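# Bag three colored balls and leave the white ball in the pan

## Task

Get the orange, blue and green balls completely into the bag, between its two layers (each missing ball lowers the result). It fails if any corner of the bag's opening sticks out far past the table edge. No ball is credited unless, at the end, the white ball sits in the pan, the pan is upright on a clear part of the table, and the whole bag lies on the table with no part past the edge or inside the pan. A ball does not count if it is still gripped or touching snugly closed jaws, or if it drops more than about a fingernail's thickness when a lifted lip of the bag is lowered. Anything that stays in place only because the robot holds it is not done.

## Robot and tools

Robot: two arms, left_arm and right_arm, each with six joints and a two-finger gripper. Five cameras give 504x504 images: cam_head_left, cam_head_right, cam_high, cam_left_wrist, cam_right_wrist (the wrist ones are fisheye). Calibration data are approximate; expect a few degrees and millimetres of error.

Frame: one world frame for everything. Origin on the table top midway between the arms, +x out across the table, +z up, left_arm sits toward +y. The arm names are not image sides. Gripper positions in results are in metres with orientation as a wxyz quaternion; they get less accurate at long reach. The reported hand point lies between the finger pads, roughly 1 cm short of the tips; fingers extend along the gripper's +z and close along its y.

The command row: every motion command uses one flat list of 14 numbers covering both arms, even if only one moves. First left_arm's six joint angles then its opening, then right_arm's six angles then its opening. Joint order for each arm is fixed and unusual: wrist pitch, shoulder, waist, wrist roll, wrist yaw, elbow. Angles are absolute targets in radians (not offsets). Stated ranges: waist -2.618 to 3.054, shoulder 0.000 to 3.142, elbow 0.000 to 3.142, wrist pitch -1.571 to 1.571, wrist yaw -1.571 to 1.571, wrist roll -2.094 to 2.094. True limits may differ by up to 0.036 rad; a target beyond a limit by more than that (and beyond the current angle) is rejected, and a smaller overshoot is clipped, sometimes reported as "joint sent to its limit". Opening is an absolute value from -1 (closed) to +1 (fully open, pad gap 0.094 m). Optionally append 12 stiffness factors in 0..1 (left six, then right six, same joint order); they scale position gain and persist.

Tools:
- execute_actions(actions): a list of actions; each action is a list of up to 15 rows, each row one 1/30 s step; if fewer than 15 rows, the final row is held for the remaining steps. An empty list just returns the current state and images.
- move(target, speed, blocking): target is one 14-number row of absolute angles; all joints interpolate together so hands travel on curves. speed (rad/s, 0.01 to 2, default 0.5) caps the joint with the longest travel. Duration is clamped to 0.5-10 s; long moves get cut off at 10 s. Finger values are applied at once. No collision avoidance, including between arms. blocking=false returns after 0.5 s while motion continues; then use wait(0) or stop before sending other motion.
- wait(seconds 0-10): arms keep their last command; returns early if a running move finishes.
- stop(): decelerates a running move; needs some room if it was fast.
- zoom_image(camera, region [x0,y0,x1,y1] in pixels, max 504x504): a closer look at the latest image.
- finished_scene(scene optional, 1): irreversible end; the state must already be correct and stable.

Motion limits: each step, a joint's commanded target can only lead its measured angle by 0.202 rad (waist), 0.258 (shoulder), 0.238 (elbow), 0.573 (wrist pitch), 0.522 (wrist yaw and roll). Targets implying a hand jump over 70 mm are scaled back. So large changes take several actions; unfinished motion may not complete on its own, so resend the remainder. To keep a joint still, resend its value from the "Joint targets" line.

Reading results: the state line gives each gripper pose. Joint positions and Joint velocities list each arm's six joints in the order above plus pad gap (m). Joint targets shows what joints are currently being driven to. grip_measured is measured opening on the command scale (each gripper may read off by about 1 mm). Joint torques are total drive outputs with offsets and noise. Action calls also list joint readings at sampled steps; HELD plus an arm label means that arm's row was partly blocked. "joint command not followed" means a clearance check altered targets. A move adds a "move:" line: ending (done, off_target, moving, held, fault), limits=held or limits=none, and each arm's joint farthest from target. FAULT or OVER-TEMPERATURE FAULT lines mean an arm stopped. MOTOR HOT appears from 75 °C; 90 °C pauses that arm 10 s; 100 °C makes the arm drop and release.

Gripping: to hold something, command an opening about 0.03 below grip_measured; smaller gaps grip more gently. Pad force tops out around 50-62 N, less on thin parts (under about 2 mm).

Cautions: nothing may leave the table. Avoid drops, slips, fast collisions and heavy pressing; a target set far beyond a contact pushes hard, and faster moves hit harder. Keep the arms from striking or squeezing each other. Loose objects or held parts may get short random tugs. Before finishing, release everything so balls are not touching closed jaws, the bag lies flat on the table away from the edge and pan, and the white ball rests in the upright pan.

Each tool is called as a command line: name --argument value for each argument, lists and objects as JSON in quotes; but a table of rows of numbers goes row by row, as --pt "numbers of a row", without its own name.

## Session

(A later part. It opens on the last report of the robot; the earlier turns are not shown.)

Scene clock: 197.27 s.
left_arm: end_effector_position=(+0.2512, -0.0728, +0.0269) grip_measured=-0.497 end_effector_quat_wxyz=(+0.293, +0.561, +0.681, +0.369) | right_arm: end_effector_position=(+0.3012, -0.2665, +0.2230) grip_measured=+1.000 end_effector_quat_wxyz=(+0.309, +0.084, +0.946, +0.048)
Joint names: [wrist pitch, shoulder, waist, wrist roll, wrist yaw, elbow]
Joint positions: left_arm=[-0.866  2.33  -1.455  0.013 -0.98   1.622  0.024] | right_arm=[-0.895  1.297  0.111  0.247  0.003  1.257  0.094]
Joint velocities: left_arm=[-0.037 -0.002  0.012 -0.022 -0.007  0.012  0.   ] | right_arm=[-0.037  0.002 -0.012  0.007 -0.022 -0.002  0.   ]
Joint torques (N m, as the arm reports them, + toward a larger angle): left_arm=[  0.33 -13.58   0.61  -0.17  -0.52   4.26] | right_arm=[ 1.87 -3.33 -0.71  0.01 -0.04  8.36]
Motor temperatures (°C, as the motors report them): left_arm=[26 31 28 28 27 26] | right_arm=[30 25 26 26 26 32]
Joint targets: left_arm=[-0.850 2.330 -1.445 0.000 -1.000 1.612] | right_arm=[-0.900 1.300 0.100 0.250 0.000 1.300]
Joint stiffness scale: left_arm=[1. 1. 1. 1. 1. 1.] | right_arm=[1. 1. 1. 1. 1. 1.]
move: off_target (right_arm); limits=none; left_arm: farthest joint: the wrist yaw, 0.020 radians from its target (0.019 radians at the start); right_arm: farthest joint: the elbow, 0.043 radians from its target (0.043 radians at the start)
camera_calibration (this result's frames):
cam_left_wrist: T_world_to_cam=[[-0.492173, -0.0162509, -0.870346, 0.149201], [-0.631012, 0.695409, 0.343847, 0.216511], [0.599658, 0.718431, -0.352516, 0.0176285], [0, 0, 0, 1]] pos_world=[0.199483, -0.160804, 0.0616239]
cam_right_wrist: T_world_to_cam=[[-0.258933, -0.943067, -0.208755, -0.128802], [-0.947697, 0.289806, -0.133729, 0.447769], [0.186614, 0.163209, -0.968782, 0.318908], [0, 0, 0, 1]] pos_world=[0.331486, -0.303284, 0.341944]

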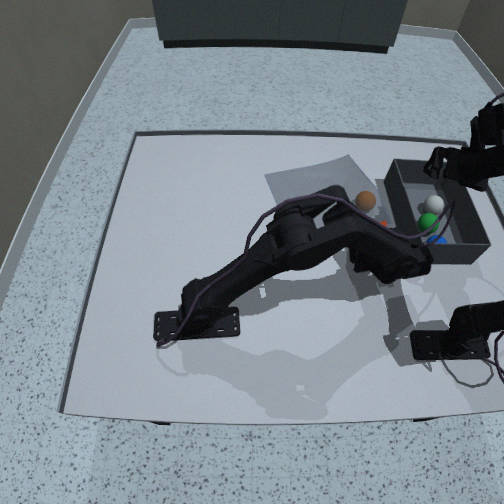

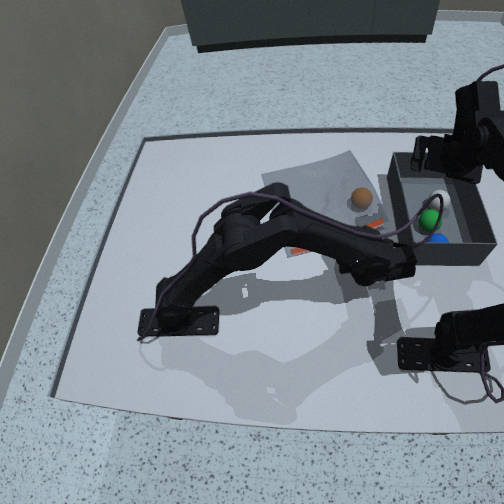

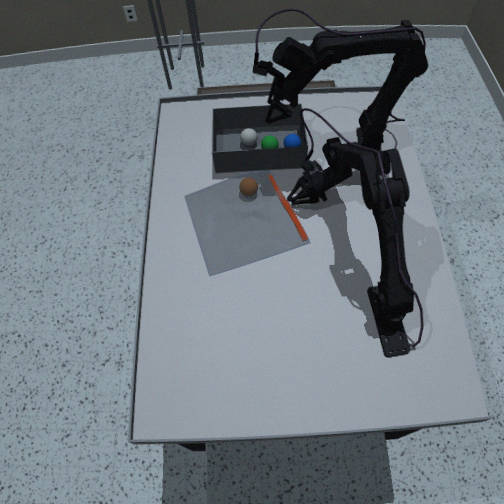

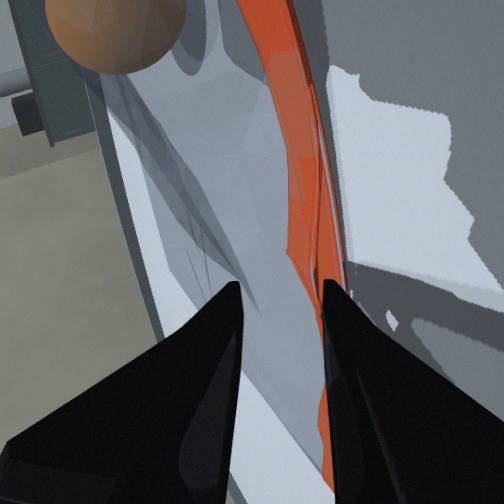

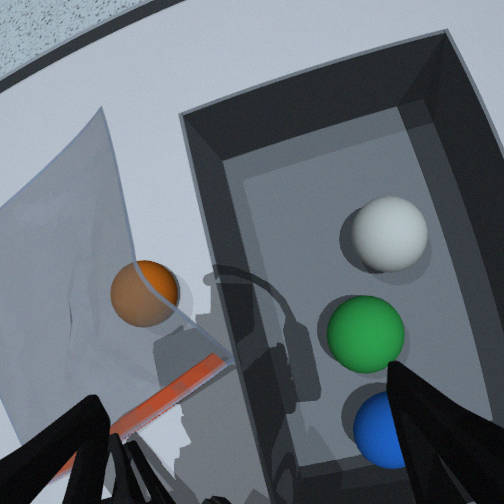

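move --target '[-0.85,2.33,-1.425,0,-1.0,1.612,-0.36,-0.9,1.3,0.1,0.25,0,1.3,1]' --speed 0.03

zoom_image --camera "cam_left_wrist" --region '[220, 170, 440, 390]'

Scene clock: 202.63 s.
left_arm: end_effector_position=(+0.2581, -0.0685, +0.0268) grip_measured=-0.363 end_effector_quat_wxyz=(+0.289, +0.554, +0.686, +0.371) | right_arm: end_effector_position=(+0.3012, -0.2665, +0.2230) grip_measured=+1.000 end_effector_quat_wxyz=(+0.309, +0.084, +0.946, +0.048)
Joint names: [wrist pitch, shoulder, waist, wrist roll, wrist yaw, elbow]
Joint positions: left_arm=[-0.866  2.33  -1.437  0.013 -0.98   1.622  0.03 ] | right_arm=[-0.895  1.297  0.111  0.247  0.003  1.257  0.094]
Joint velocities: left_arm=[-0.037  0.007 -0.002 -0.022  0.007  0.002 -0.001] | right_arm=[-0.022  0.002  0.007  0.007 -0.022  0.017  0.   ]
Joint torques (N m, as the arm reports them, + toward a larger angle): left_arm=[  0.34 -13.63   0.77  -0.18  -0.55   4.17] | right_arm=[ 1.87 -3.33 -0.7   0.01 -0.04  8.36]
Motor temperatures (°C, as the motors report them): left_arm=[26 31 28 28 27 26] | right_arm=[30 25 26 26 26 32]
Joint targets: left_arm=[-0.850 2.330 -1.425 0.000 -1.000 1.612] | right_arm=[-0.900 1.300 0.100 0.250 0.000 1.300]
Joint stiffness scale: left_arm=[1. 1. 1. 1. 1. 1.] | right_arm=[1. 1. 1. 1. 1. 1.]
move: off_target (right_arm); limits=none; left_arm: farthest joint: the wrist yaw, 0.020 radians from its target (0.020 radians at the start); right_arm: farthest joint: the elbow, 0.043 radians from its target (0.043 radians at the start)
camera_calibration (this result's frames):
cam_left_wrist: T_world_to_cam=[[-0.492117, -0.0253351, -0.870161, 0.152022], [-0.643512, 0.683767, 0.344028, 0.220348], [0.586271, 0.729261, -0.352796, 0.0145008], [0, 0, 0, 1]] pos_world=[0.208107, -0.15739, 0.0615936]
cam_right_wrist: T_world_to_cam=[[-0.258933, -0.943067, -0.208755, -0.128802], [-0.947697, 0.289806, -0.133729, 0.447769], [0.186614, 0.163209, -0.968782, 0.318908], [0, 0, 0, 1]] pos_world=[0.331486, -0.303284, 0.341944]

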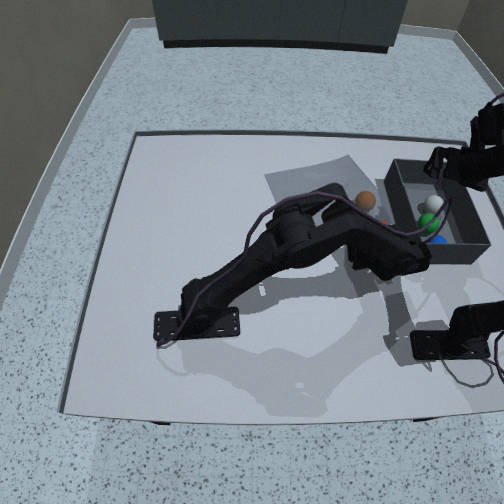

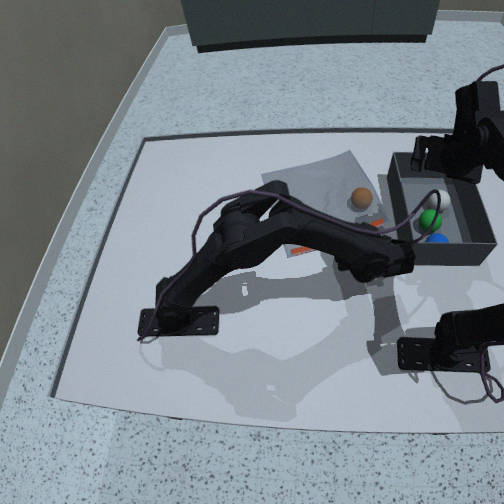

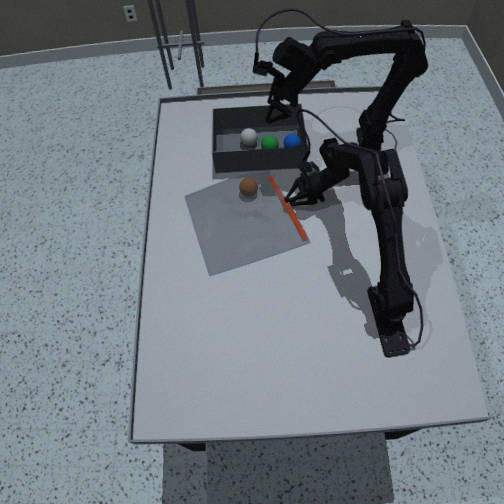

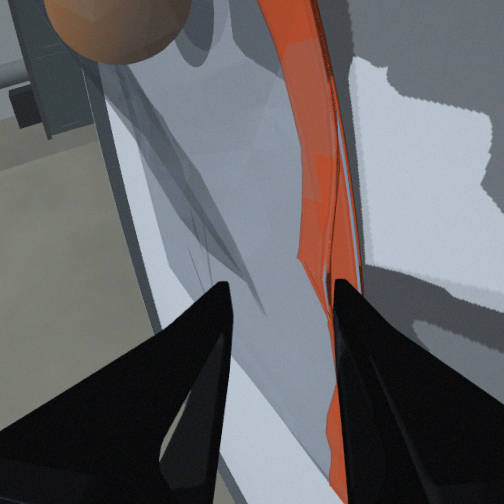

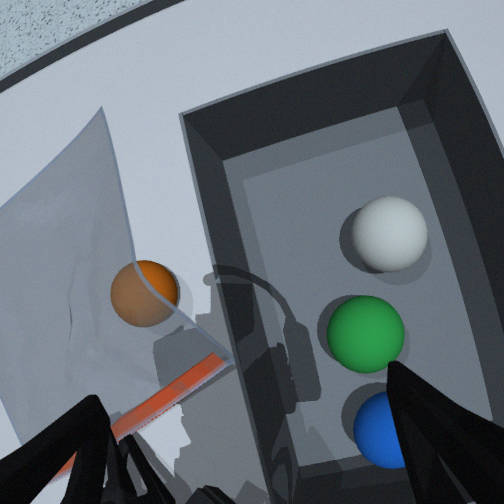

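Region (220, 170, 440, 390) of cam_left_wrist's 504x504 image, scaled by 2.291, with more detail than that image has.

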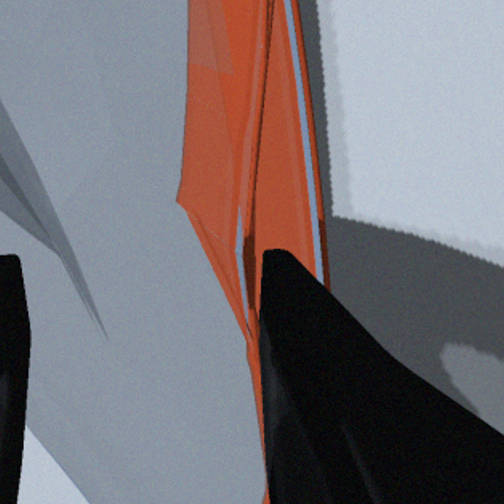

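Open a bit more and advance.

move --target '[-0.85,2.33,-1.405,0,-1.0,1.612,-0.28,-0.9,1.3,0.1,0.25,0,1.3,1]' --speed 0.03

zoom_image --camera "cam_left_wrist" --region '[220, 170, 440, 390]'

Scene clock: 207.43 s.
left_arm: end_effector_position=(+0.2658, -0.0635, +0.0268) grip_measured=-0.283 end_effector_quat_wxyz=(+0.286, +0.547, +0.692, +0.374) | right_arm: end_effector_position=(+0.3011, -0.2665, +0.2229) grip_measured=+1.000 end_effector_quat_wxyz=(+0.309, +0.084, +0.946, +0.048)
Joint names: [wrist pitch, shoulder, waist, wrist roll, wrist yaw, elbow]
Joint positions: left_arm=[-0.866  2.33  -1.416  0.013 -0.98   1.622  0.034] | right_arm=[-0.896  1.297  0.111  0.247  0.003  1.257  0.094]
Joint velocities: left_arm=[-0.037 -0.017  0.002 -0.037  0.007 -0.007  0.   ] | right_arm=[ 0.037  0.012 -0.007 -0.037 -0.037  0.022  0.   ]
Joint torques (N m, as the arm reports them, + toward a larger angle): left_arm=[  0.33 -13.61   0.68  -0.17  -0.57   4.24] | right_arm=[ 1.87 -3.33 -0.71  0.01 -0.03  8.37]
Motor temperatures (°C, as the motors report them): left_arm=[26 31 28 28 27 26] | right_arm=[30 25 26 26 26 32]
Joint targets: left_arm=[-0.850 2.330 -1.405 0.000 -1.000 1.612] | right_arm=[-0.900 1.300 0.100 0.250 -0.000 1.300]
Joint stiffness scale: left_arm=[1. 1. 1. 1. 1. 1.] | right_arm=[1. 1. 1. 1. 1. 1.]
move: off_target (right_arm); limits=none; left_arm: farthest joint: the wrist yaw, 0.020 radians from its target (0.020 radians at the start); right_arm: farthest joint: the elbow, 0.043 radians from its target (0.043 radians at the start)
camera_calibration (this result's frames):
cam_left_wrist: T_world_to_cam=[[-0.491504, -0.0352789, -0.870161, 0.155126], [-0.657204, 0.670617, 0.344028, 0.2247], [0.571408, 0.740964, -0.352796, 0.0110887], [0, 0, 0, 1]] pos_world=[0.217583, -0.153431, 0.0615936]
cam_right_wrist: T_world_to_cam=[[-0.259013, -0.943072, -0.208631, -0.128844], [-0.947748, 0.289803, -0.133376, 0.447627], [0.186245, 0.163183, -0.968857, 0.318989], [0, 0, 0, 1]] pos_world=[0.331455, -0.303286, 0.341877]

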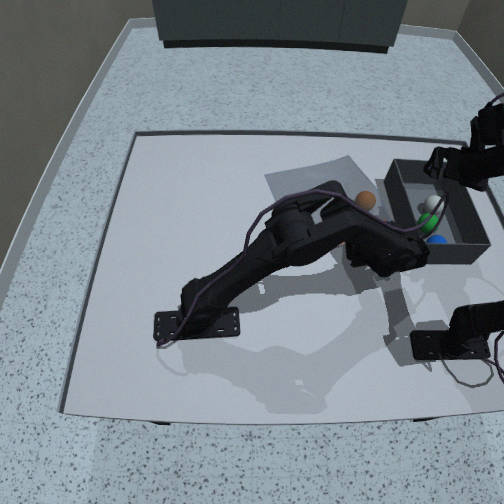

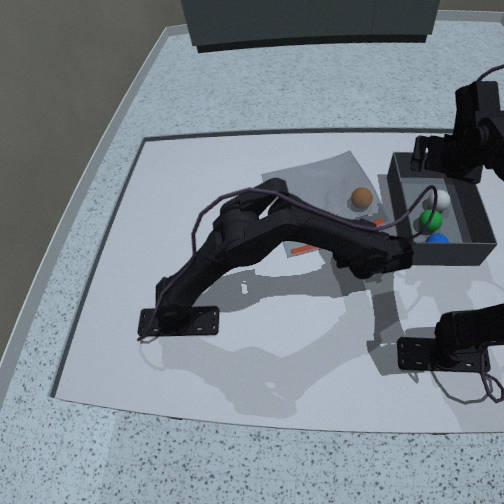

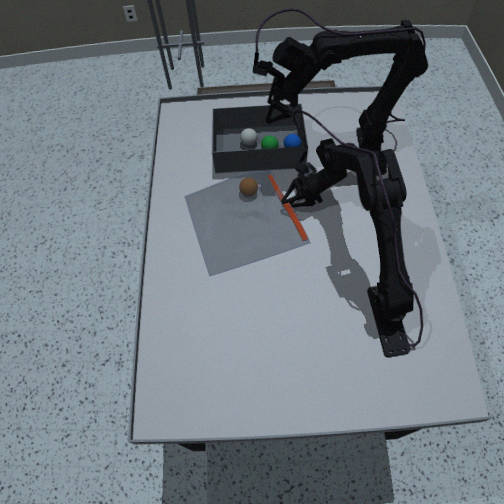

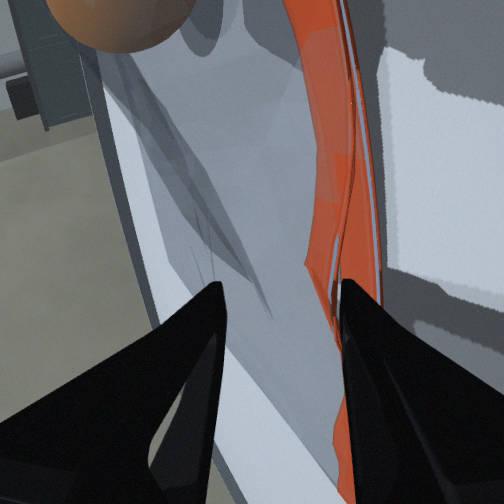

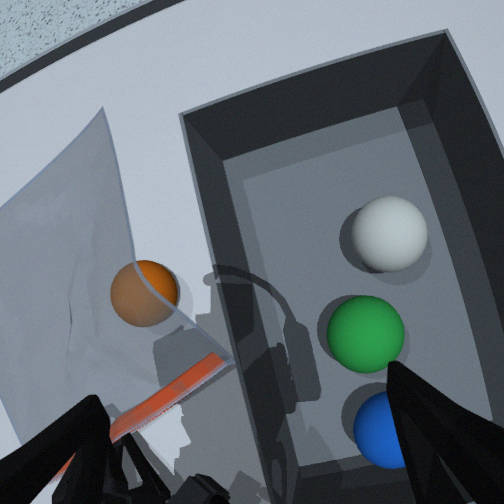

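Region (220, 170, 440, 390) of cam_left_wrist's 504x504 image, scaled by 2.291, with more detail than that image has.

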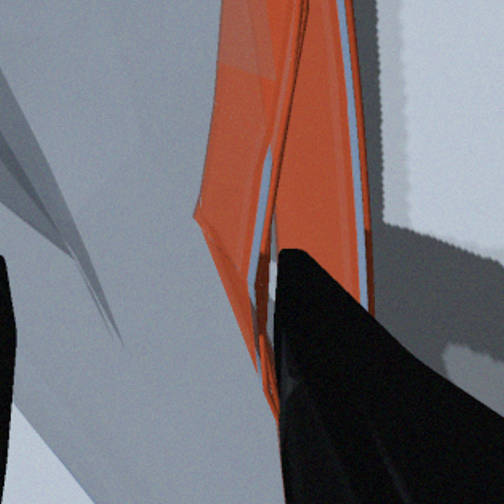

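The gap is widening. Continue.

move --target '[-0.85,2.33,-1.375,0,-1.0,1.612,-0.22,-0.9,1.3,0.1,0.25,0,1.3,1]' --speed 0.03

zoom_image --camera "cam_left_wrist" --region '[220, 150, 480, 410]'

Scene clock: 212.37 s.
left_arm: end_effector_position=(+0.2772, -0.0558, +0.0267) grip_measured=-0.223 end_effector_quat_wxyz=(+0.280, +0.537, +0.700, +0.378) | right_arm: end_effector_position=(+0.3011, -0.2665, +0.2229) grip_measured=+1.000 end_effector_quat_wxyz=(+0.309, +0.084, +0.946, +0.048)
Joint names: [wrist pitch, shoulder, waist, wrist roll, wrist yaw, elbow]
Joint positions: left_arm=[-0.866  2.33  -1.386  0.013 -0.98   1.622  0.037] | right_arm=[-0.896  1.297  0.111  0.247  0.003  1.257  0.094]
Joint velocities: left_arm=[ 0.037 -0.007 -0.012  0.037 -0.051  0.002 -0.   ] | right_arm=[ 0.051 -0.017  0.012 -0.066  0.081  0.002  0.   ]
Joint torques (N m, as the arm reports them, + toward a larger angle): left_arm=[  0.34 -13.59   0.66  -0.17  -0.56   4.25] | right_arm=[ 1.87 -3.33 -0.7   0.01 -0.03  8.34]
Motor temperatures (°C, as the motors report them): left_arm=[26 32 28 28 28 26] | right_arm=[30 25 26 26 26 32]
Joint targets: left_arm=[-0.850 2.330 -1.375 -0.000 -1.000 1.612] | right_arm=[-0.900 1.300 0.100 0.250 -0.000 1.300]
Joint stiffness scale: left_arm=[1. 1. 1. 1. 1. 1.] | right_arm=[1. 1. 1. 1. 1. 1.]
move: off_target (right_arm); limits=none; left_arm: farthest joint: the wrist yaw, 0.020 radians from its target (0.020 radians at the start); right_arm: farthest joint: the elbow, 0.043 radians from its target (0.043 radians at the start)
camera_calibration (this result's frames):
cam_left_wrist: T_world_to_cam=[[-0.490518, -0.0503515, -0.869975, 0.159807], [-0.677235, 0.650287, 0.344208, 0.231386], [0.548402, 0.758018, -0.353077, 0.0061755], [0, 0, 0, 1]] pos_world=[0.231705, -0.147102, 0.0615634]
cam_right_wrist: T_world_to_cam=[[-0.259013, -0.943072, -0.208631, -0.128844], [-0.947748, 0.289803, -0.133376, 0.447627], [0.186245, 0.163183, -0.968857, 0.318989], [0, 0, 0, 1]] pos_world=[0.331455, -0.303286, 0.341877]

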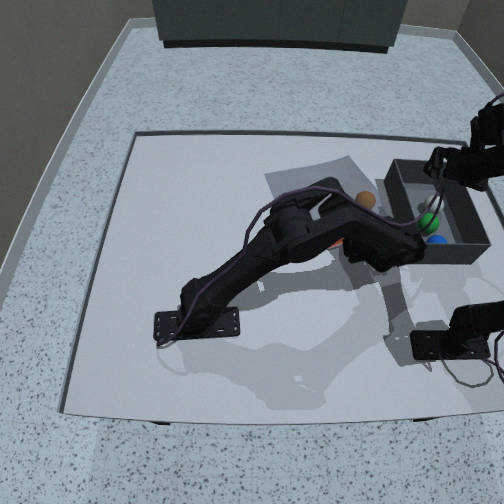

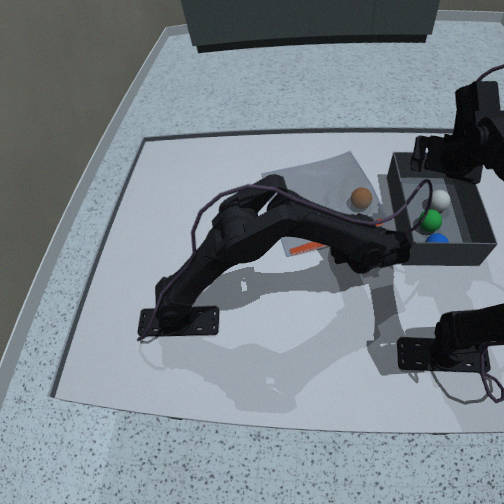

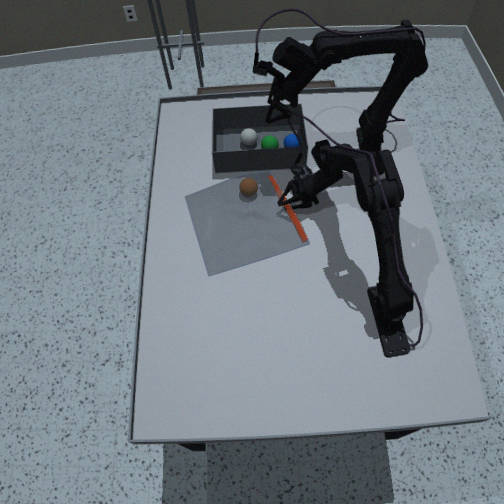

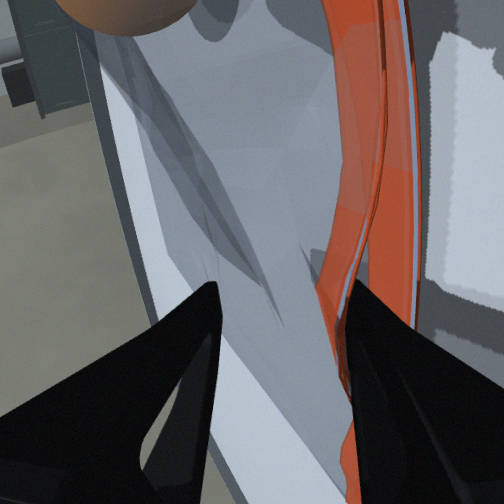

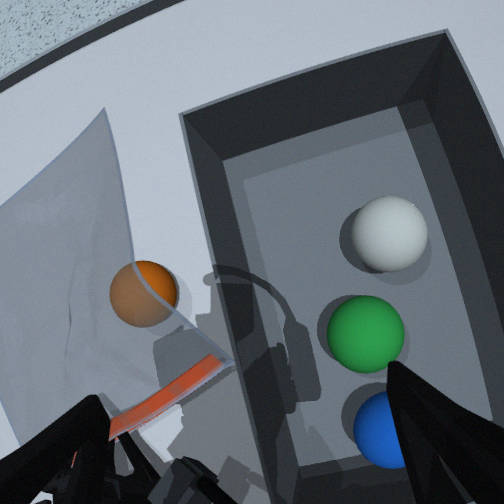

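Region (220, 150, 480, 410) of cam_left_wrist's 504x504 image, scaled by 1.938, with more detail than that image has.

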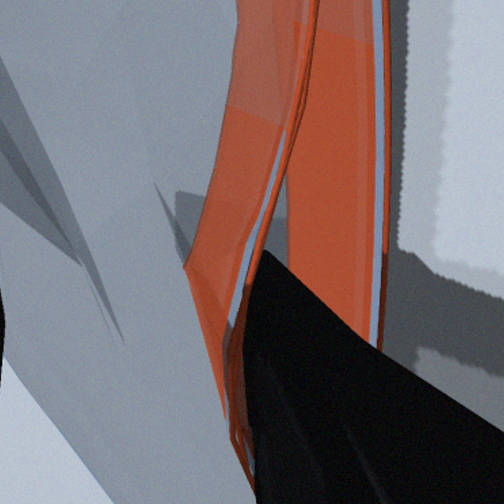

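Finger is in between. A bit further, then close.

move --target '[-0.85,2.33,-1.345,0,-1.0,1.612,-0.3,-0.9,1.3,0.1,0.25,0,1.3,1]' --speed 0.03

execute_actions --actions '[[[-0.85,2.33,-1.345,0,-1.0,1.612,-0.55,-0.9,1.3,0.1,0.25,0,1.3,1]],[[-0.85,2.33,-1.345,0,-1.0,1.612,-0.8,-0.9,1.3,0.1,0.25,0,1.3,1]],[[-0.85,2.33,-1.345,0,-1.0,1.612,-1,-0.9,1.3,0.1,0.25,0,1.3,1]]]'

Scene clock: 217.63 s.
left_arm: end_effector_position=(+0.2880, -0.0479, +0.0267) grip_measured=-0.297 end_effector_quat_wxyz=(+0.274, +0.526, +0.708, +0.382) | right_arm: end_effector_position=(+0.3011, -0.2665, +0.2229) grip_measured=+1.000 end_effector_quat_wxyz=(+0.309, +0.084, +0.946, +0.048)
Joint names: [wrist pitch, shoulder, waist, wrist roll, wrist yaw, elbow]
Joint positions: left_arm=[-0.866  2.33  -1.356  0.013 -0.98   1.622  0.033] | right_arm=[-0.896  1.297  0.111  0.247  0.003  1.257  0.094]
Joint velocities: left_arm=[-0.051 -0.012 -0.027 -0.022  0.037 -0.002 -0.   ] | right_arm=[ 0.022  0.002 -0.002 -0.051  0.007 -0.002  0.   ]
Joint torques (N m, as the arm reports them, + toward a larger angle): left_arm=[  0.32 -13.57   0.69  -0.17  -0.59   4.25] | right_arm=[ 1.87 -3.33 -0.71  0.01 -0.04  8.35]
Motor temperatures (°C, as the motors report them): left_arm=[26 32 28 28 28 26] | right_arm=[30 25 26 26 26 32]
Joint targets: left_arm=[-0.850 2.330 -1.345 -0.000 -1.000 1.612] | right_arm=[-0.900 1.300 0.100 0.250 0.000 1.300]
Joint stiffness scale: left_arm=[1. 1. 1. 1. 1. 1.] | right_arm=[1. 1. 1. 1. 1. 1.]
move: off_target (right_arm); limits=none; left_arm: farthest joint: the wrist yaw, 0.020 radians from its target (0.020 radians at the start); right_arm: farthest joint: the elbow, 0.043 radians from its target (0.043 radians at the start)
camera_calibration (this result's frames):
cam_left_wrist: T_world_to_cam=[[-0.488802, -0.0649225, -0.869975, 0.164342], [-0.696282, 0.629851, 0.344208, 0.238112], [0.525608, 0.773998, -0.353077, 0.00155934], [0, 0, 0, 1]] pos_world=[0.245304, -0.140513, 0.0615634]
cam_right_wrist: T_world_to_cam=[[-0.259013, -0.943072, -0.208631, -0.128844], [-0.947748, 0.289803, -0.133376, 0.447627], [0.186245, 0.163183, -0.968857, 0.318989], [0, 0, 0, 1]] pos_world=[0.331455, -0.303286, 0.341877]

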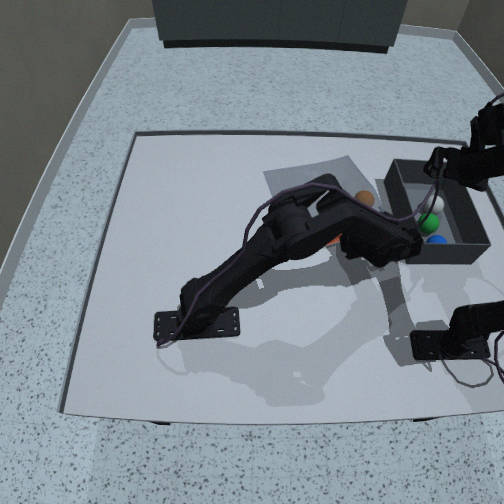

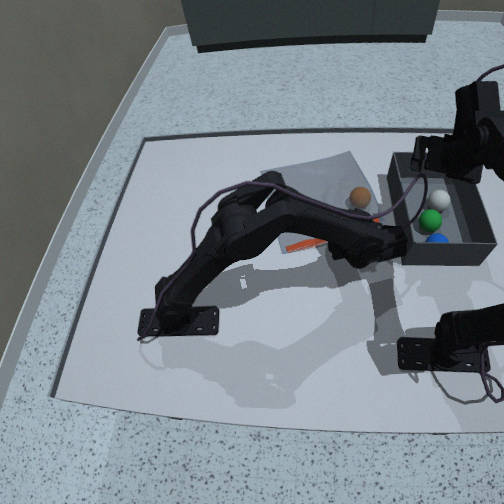

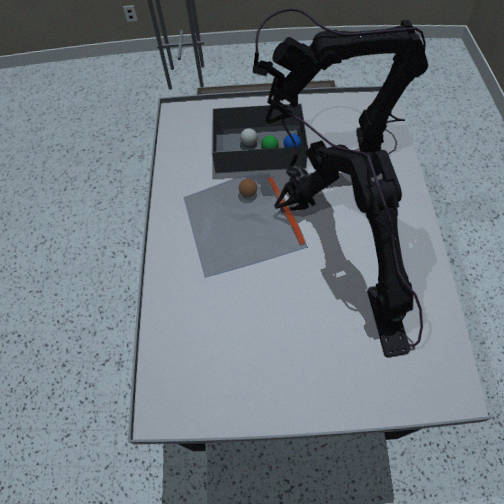

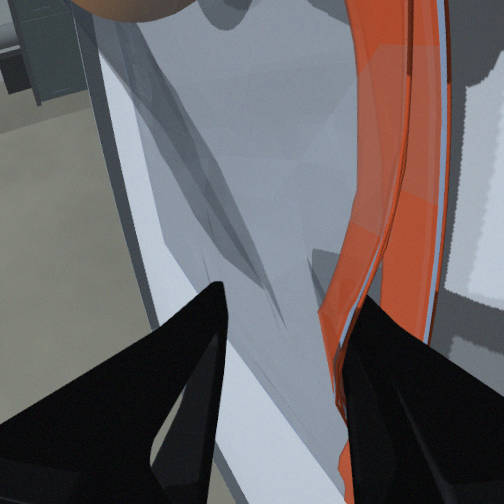

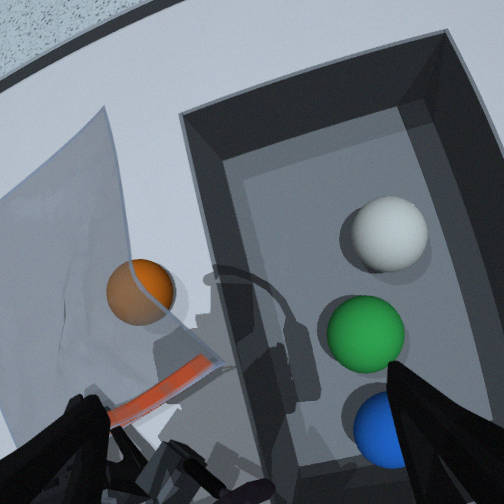

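Scene clock: 219.13 s.
left_arm: end_effector_position=(+0.2881, -0.0479, +0.0268) grip_measured=-0.985 end_effector_quat_wxyz=(+0.274, +0.526, +0.708, +0.382) | right_arm: end_effector_position=(+0.3011, -0.2665, +0.2229) grip_measured=+1.000 end_effector_quat_wxyz=(+0.309, +0.084, +0.946, +0.048)
Joint names: [wrist pitch, shoulder, waist, wrist roll, wrist yaw, elbow]
Joint positions: left_arm=[-0.866  2.33  -1.356  0.013 -0.98   1.622  0.001] | right_arm=[-0.896  1.297  0.111  0.247  0.003  1.257  0.094]
Joint velocities: left_arm=[-0.022  0.002 -0.007 -0.051 -0.125  0.002 -0.002] | right_arm=[-0.066  0.007 -0.012 -0.007  0.007 -0.007  0.   ]
Joint torques (N m, as the arm reports them, + toward a larger angle): left_arm=[  0.32 -13.57   0.72  -0.16  -0.57   4.21] | right_arm=[ 1.87 -3.32 -0.71  0.01 -0.04  8.35]
Motor temperatures (°C, as the motors report them): left_arm=[26 32 28 28 28 26] | right_arm=[30 25 26 26 26 32]
Joint targets: left_arm=[-0.850 2.330 -1.345 0.000 -1.000 1.612] | right_arm=[-0.900 1.300 0.100 0.250 -0.000 1.300]
Joint stiffness scale: left_arm=[1. 1. 1. 1. 1. 1.] | right_arm=[1. 1. 1. 1. 1. 1.]
Step readings (joint positions; steps 1 to 15: 1st action; 16 to 30: 2nd action; 31 to 45: 3rd action):
0: left_arm=[-0.866 2.330 -1.356 0.013 -0.980 1.622] | right_arm=[-0.896 1.297 0.111 0.247 0.003 1.257]
1: left_arm=[-0.866 2.330 -1.356 0.013 -0.980 1.622] | right_arm=[-0.896 1.297 0.111 0.247 0.003 1.257]
2: left_arm=[-0.866 2.330 -1.356 0.013 -0.980 1.622] | right_arm=[-0.896 1.297 0.111 0.247 0.003 1.257]
4: left_arm=[-0.866 2.330 -1.356 0.013 -0.980 1.622] | right_arm=[-0.896 1.297 0.111 0.247 0.003 1.257]
8: left_arm=[-0.866 2.330 -1.356 0.013 -0.980 1.622] | right_arm=[-0.896 1.297 0.111 0.247 0.003 1.257]
15: left_arm=[-0.866 2.330 -1.356 0.013 -0.980 1.622] | right_arm=[-0.896 1.297 0.111 0.247 0.003 1.257]
16: left_arm=[-0.866 2.330 -1.356 0.013 -0.980 1.622] | right_arm=[-0.896 1.297 0.111 0.247 0.003 1.257]
17: left_arm=[-0.866 2.330 -1.356 0.013 -0.980 1.622] | right_arm=[-0.896 1.297 0.111 0.247 0.003 1.257]
19: left_arm=[-0.866 2.330 -1.356 0.013 -0.980 1.622] | right_arm=[-0.896 1.297 0.111 0.247 0.003 1.257]
23: left_arm=[-0.866 2.330 -1.356 0.013 -0.980 1.622] | right_arm=[-0.896 1.297 0.111 0.247 0.003 1.257]
30: left_arm=[-0.866 2.330 -1.356 0.013 -0.980 1.622] | right_arm=[-0.896 1.297 0.111 0.247 0.003 1.257]
31: left_arm=[-0.866 2.330 -1.356 0.013 -0.980 1.622] | right_arm=[-0.896 1.297 0.111 0.247 0.003 1.257]
32: left_arm=[-0.866 2.330 -1.356 0.013 -0.980 1.622] | right_arm=[-0.896 1.297 0.111 0.247 0.003 1.257]
34: left_arm=[-0.866 2.330 -1.356 0.013 -0.980 1.622] | right_arm=[-0.896 1.297 0.111 0.247 0.003 1.257]
38: left_arm=[-0.866 2.330 -1.356 0.013 -0.980 1.622] | right_arm=[-0.896 1.297 0.111 0.247 0.003 1.257]
45: Joint positions above
camera_calibration (this result's frames):
cam_left_wrist: T_world_to_cam=[[-0.488386, -0.0651378, -0.870193, 0.16429], [-0.696446, 0.629937, 0.343719, 0.238228], [0.525778, 0.77391, -0.353017, 0.00153408], [0, 0, 0, 1]] pos_world=[0.245343, -0.140554, 0.0616221]
cam_right_wrist: T_world_to_cam=[[-0.259013, -0.943072, -0.208631, -0.128844], [-0.947748, 0.289803, -0.133376, 0.447627], [0.186245, 0.163183, -0.968857, 0.318989], [0, 0, 0, 1]] pos_world=[0.331455, -0.303286, 0.341877]

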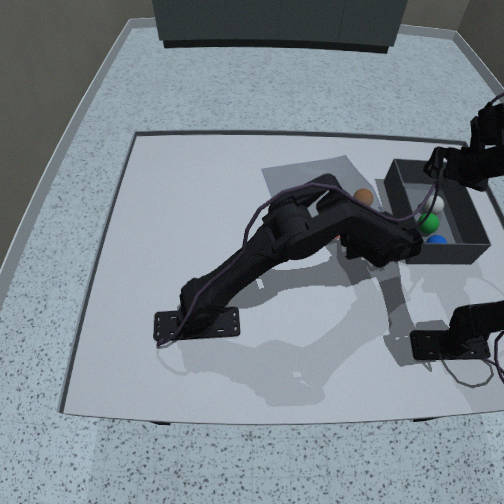

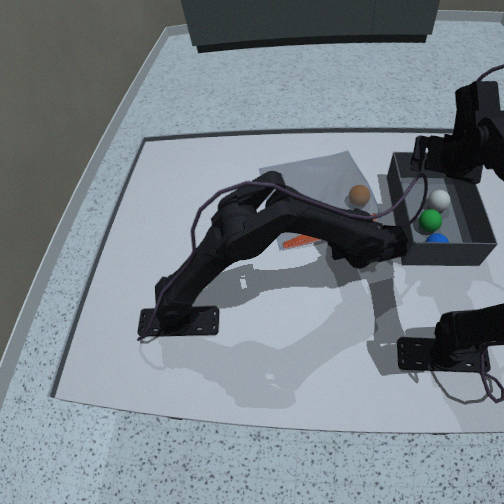

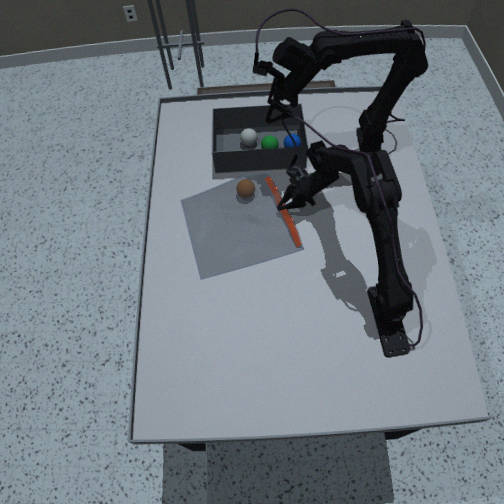

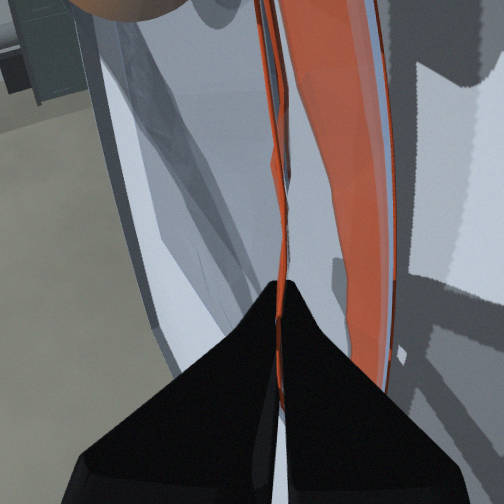

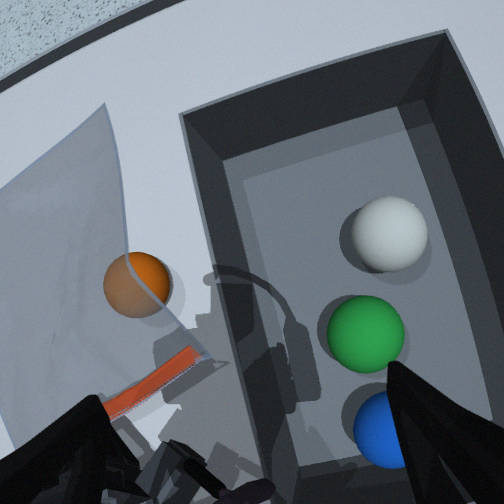

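move --target '[-0.68,1.86,-1.345,0,-1.0,0.985,-1,-0.9,1.3,0.1,0.25,0,1.3,1]' --speed 0.15

Scene clock: 228.83 s.
left_arm: end_effector_position=(+0.2500, +0.0718, +0.0491) grip_measured=-0.985 end_effector_quat_wxyz=(+0.272, +0.527, +0.707, +0.384) | right_arm: end_effector_position=(+0.3011, -0.2665, +0.2229) grip_measured=+1.000 end_effector_quat_wxyz=(+0.309, +0.084, +0.946, +0.048)
Joint names: [wrist pitch, shoulder, waist, wrist roll, wrist yaw, elbow]
Joint positions: left_arm=[-0.697  1.881 -1.356  0.013 -0.979  0.997  0.001] | right_arm=[-0.896  1.297  0.111  0.247  0.003  1.257  0.094]
Joint velocities: left_arm=[ 0.051 -0.007 -0.012 -0.051  0.051  0.002  0.001] | right_arm=[-0.022  0.017 -0.007 -0.037 -0.11  -0.017  0.   ]
Joint torques (N m, as the arm reports them, + toward a larger angle): left_arm=[  0.31 -11.07   0.71  -0.17  -0.57   3.66] | right_arm=[ 1.87 -3.32 -0.71  0.01 -0.04  8.36]
Motor temperatures (°C, as the motors report them): left_arm=[26 32 28 28 28 26] | right_arm=[30 25 26 26 26 32]
Joint targets: left_arm=[-0.680 1.860 -1.345 -0.000 -1.000 0.985] | right_arm=[-0.900 1.300 0.100 0.250 -0.000 1.300]
Joint stiffness scale: left_arm=[1. 1. 1. 1. 1. 1.] | right_arm=[1. 1. 1. 1. 1. 1.]
move: off_target (left_arm, right_arm); limits=none; left_arm: farthest joint: the shoulder, 0.021 radians from its target (0.470 radians at the start); right_arm: farthest joint: the elbow, 0.043 radians from its target (0.043 radians at the start)
camera_calibration (this result's frames):
cam_left_wrist: T_world_to_cam=[[-0.490725, -0.0599651, -0.869249, 0.173059], [-0.695517, 0.627872, 0.349333, 0.128257], [0.524829, 0.776003, -0.349819, -0.063294], [0, 0, 0, 1]] pos_world=[0.207348, -0.0210348, 0.083486]
cam_right_wrist: T_world_to_cam=[[-0.259013, -0.943072, -0.208631, -0.128844], [-0.947748, 0.289803, -0.133376, 0.447627], [0.186245, 0.163183, -0.968857, 0.318989], [0, 0, 0, 1]] pos_world=[0.331455, -0.303286, 0.341877]

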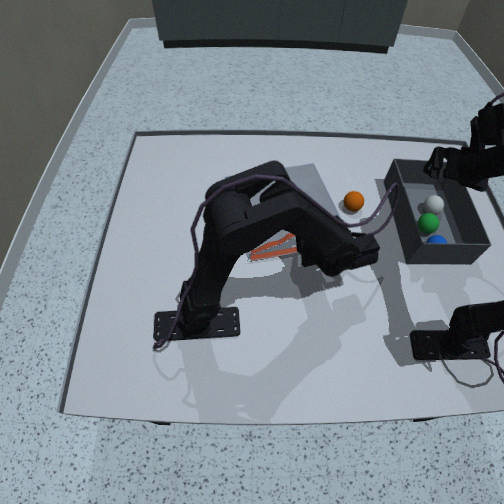

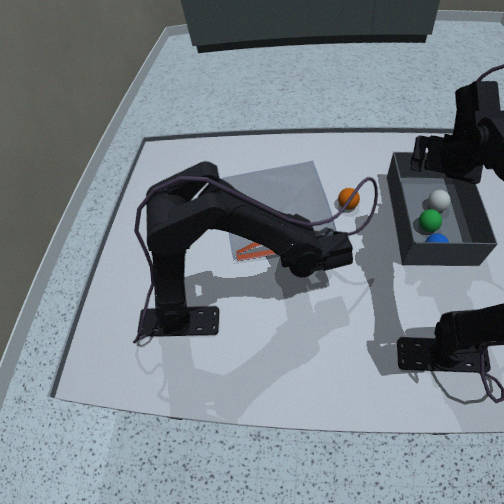

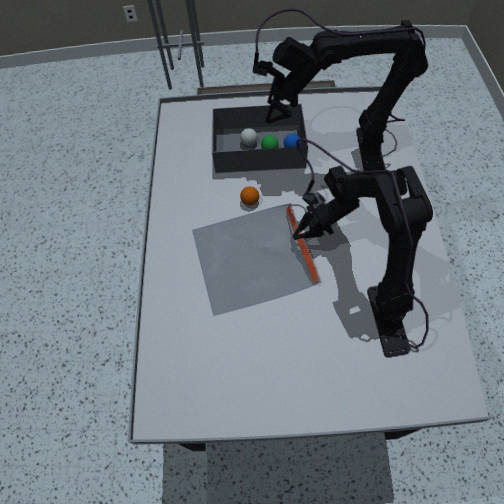

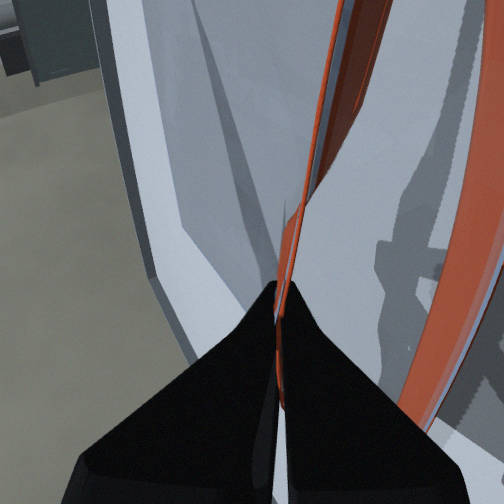

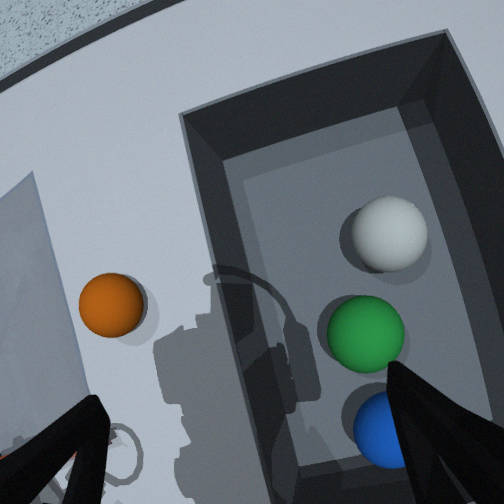

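move --target '[-1.18,1.87,-1.09,-0.2,-0.3,1.495,-1,-0.9,1.3,0.1,0.25,0,1.3,1]' --speed 0.15

Scene clock: 241.23 s.
left_arm: end_effector_position=(+0.2485, +0.0475, +0.0868) grip_measured=-0.985 end_effector_quat_wxyz=(+0.084, +0.394, +0.907, +0.125) | right_arm: end_effector_position=(+0.3011, -0.2665, +0.2229) grip_measured=+1.000 end_effector_quat_wxyz=(+0.309, +0.084, +0.946, +0.048)
Joint names: [wrist pitch, shoulder, waist, wrist roll, wrist yaw, elbow]
Joint positions: left_arm=[-1.163  1.881 -1.101 -0.189 -0.302  1.47   0.001] | right_arm=[-0.896  1.297  0.111  0.247  0.003  1.257  0.094]
Joint velocities: left_arm=[-0.037 -0.007  0.017  0.037 -0.022 -0.017  0.001] | right_arm=[-0.051 -0.002 -0.002  0.022  0.051  0.002  0.   ]
Joint torques (N m, as the arm reports them, + toward a larger angle): left_arm=[  0.05 -11.18   0.72  -0.17  -0.13   7.33] | right_arm=[ 1.87 -3.32 -0.7   0.01 -0.04  8.36]
Motor temperatures (°C, as the motors report them): left_arm=[26 31 28 28 28 26] | right_arm=[30 25 26 26 26 32]
Joint targets: left_arm=[-1.180 1.870 -1.090 -0.200 -0.300 1.495] | right_arm=[-0.900 1.300 0.100 0.250 -0.000 1.300]
Joint stiffness scale: left_arm=[1. 1. 1. 1. 1. 1.] | right_arm=[1. 1. 1. 1. 1. 1.]
move: off_target (left_arm, right_arm); limits=none; left_arm: farthest joint: the elbow, 0.025 radians from its target (0.498 radians at the start); right_arm: farthest joint: the elbow, 0.043 radians from its target (0.043 radians at the start)
camera_calibration (this result's frames):
cam_left_wrist: T_world_to_cam=[[-0.716454, -0.589544, -0.373003, 0.241821], [-0.688198, 0.509617, 0.516405, 0.118658], [-0.114355, 0.62668, -0.77084, 0.172007], [0, 0, 0, 1]] pos_world=[0.274583, -0.0256991, 0.161514]
cam_right_wrist: T_world_to_cam=[[-0.259013, -0.943072, -0.208631, -0.128844], [-0.947748, 0.289803, -0.133376, 0.447627], [0.186245, 0.163183, -0.968857, 0.318989], [0, 0, 0, 1]] pos_world=[0.331455, -0.303286, 0.341877]

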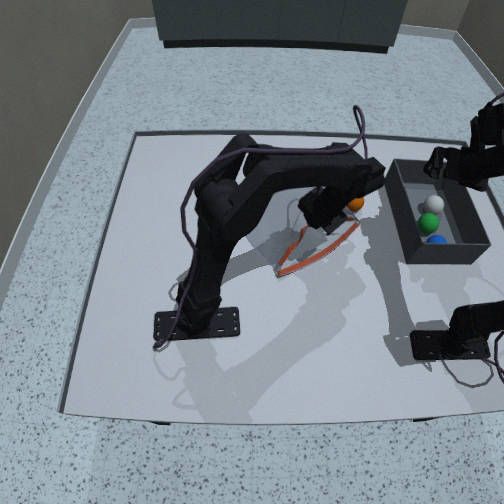

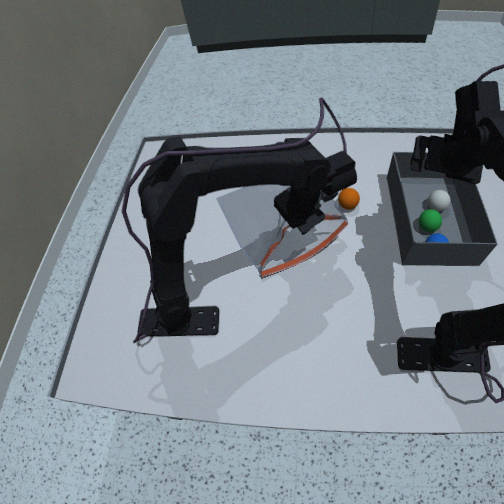

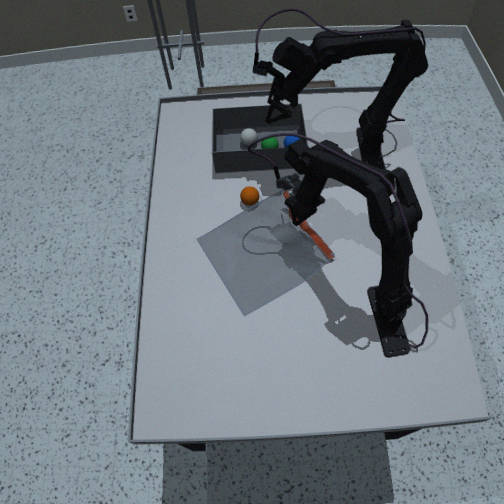

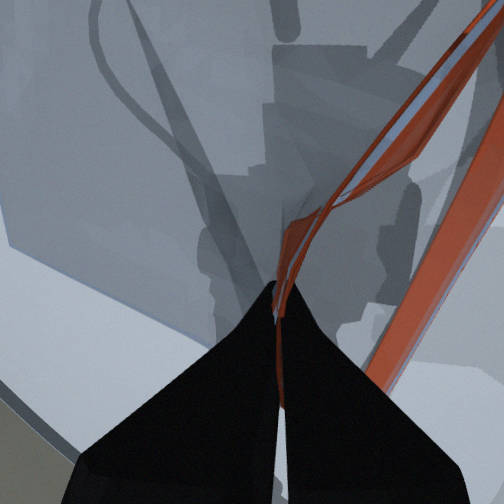

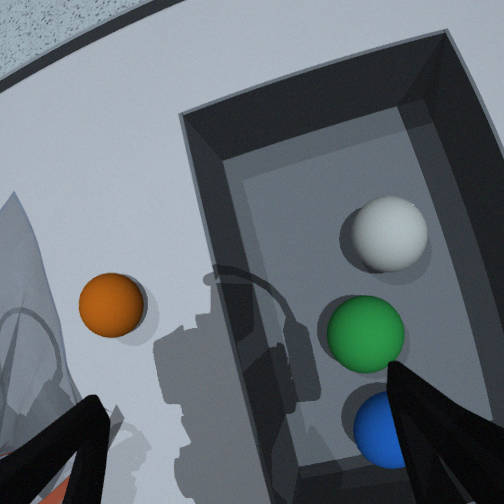

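zoom_image --camera "cam_head_right" --region '[210, 160, 380, 300]'

Region (210, 160, 380, 300) of cam_head_right's 504x504 image, scaled by 2.965, with more detail than that image has; it fills the top 415 rows of this view, and the rest is white.

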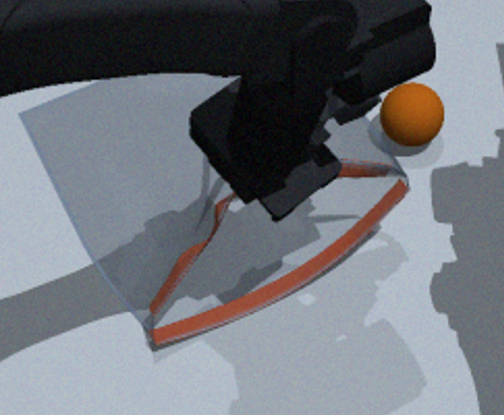

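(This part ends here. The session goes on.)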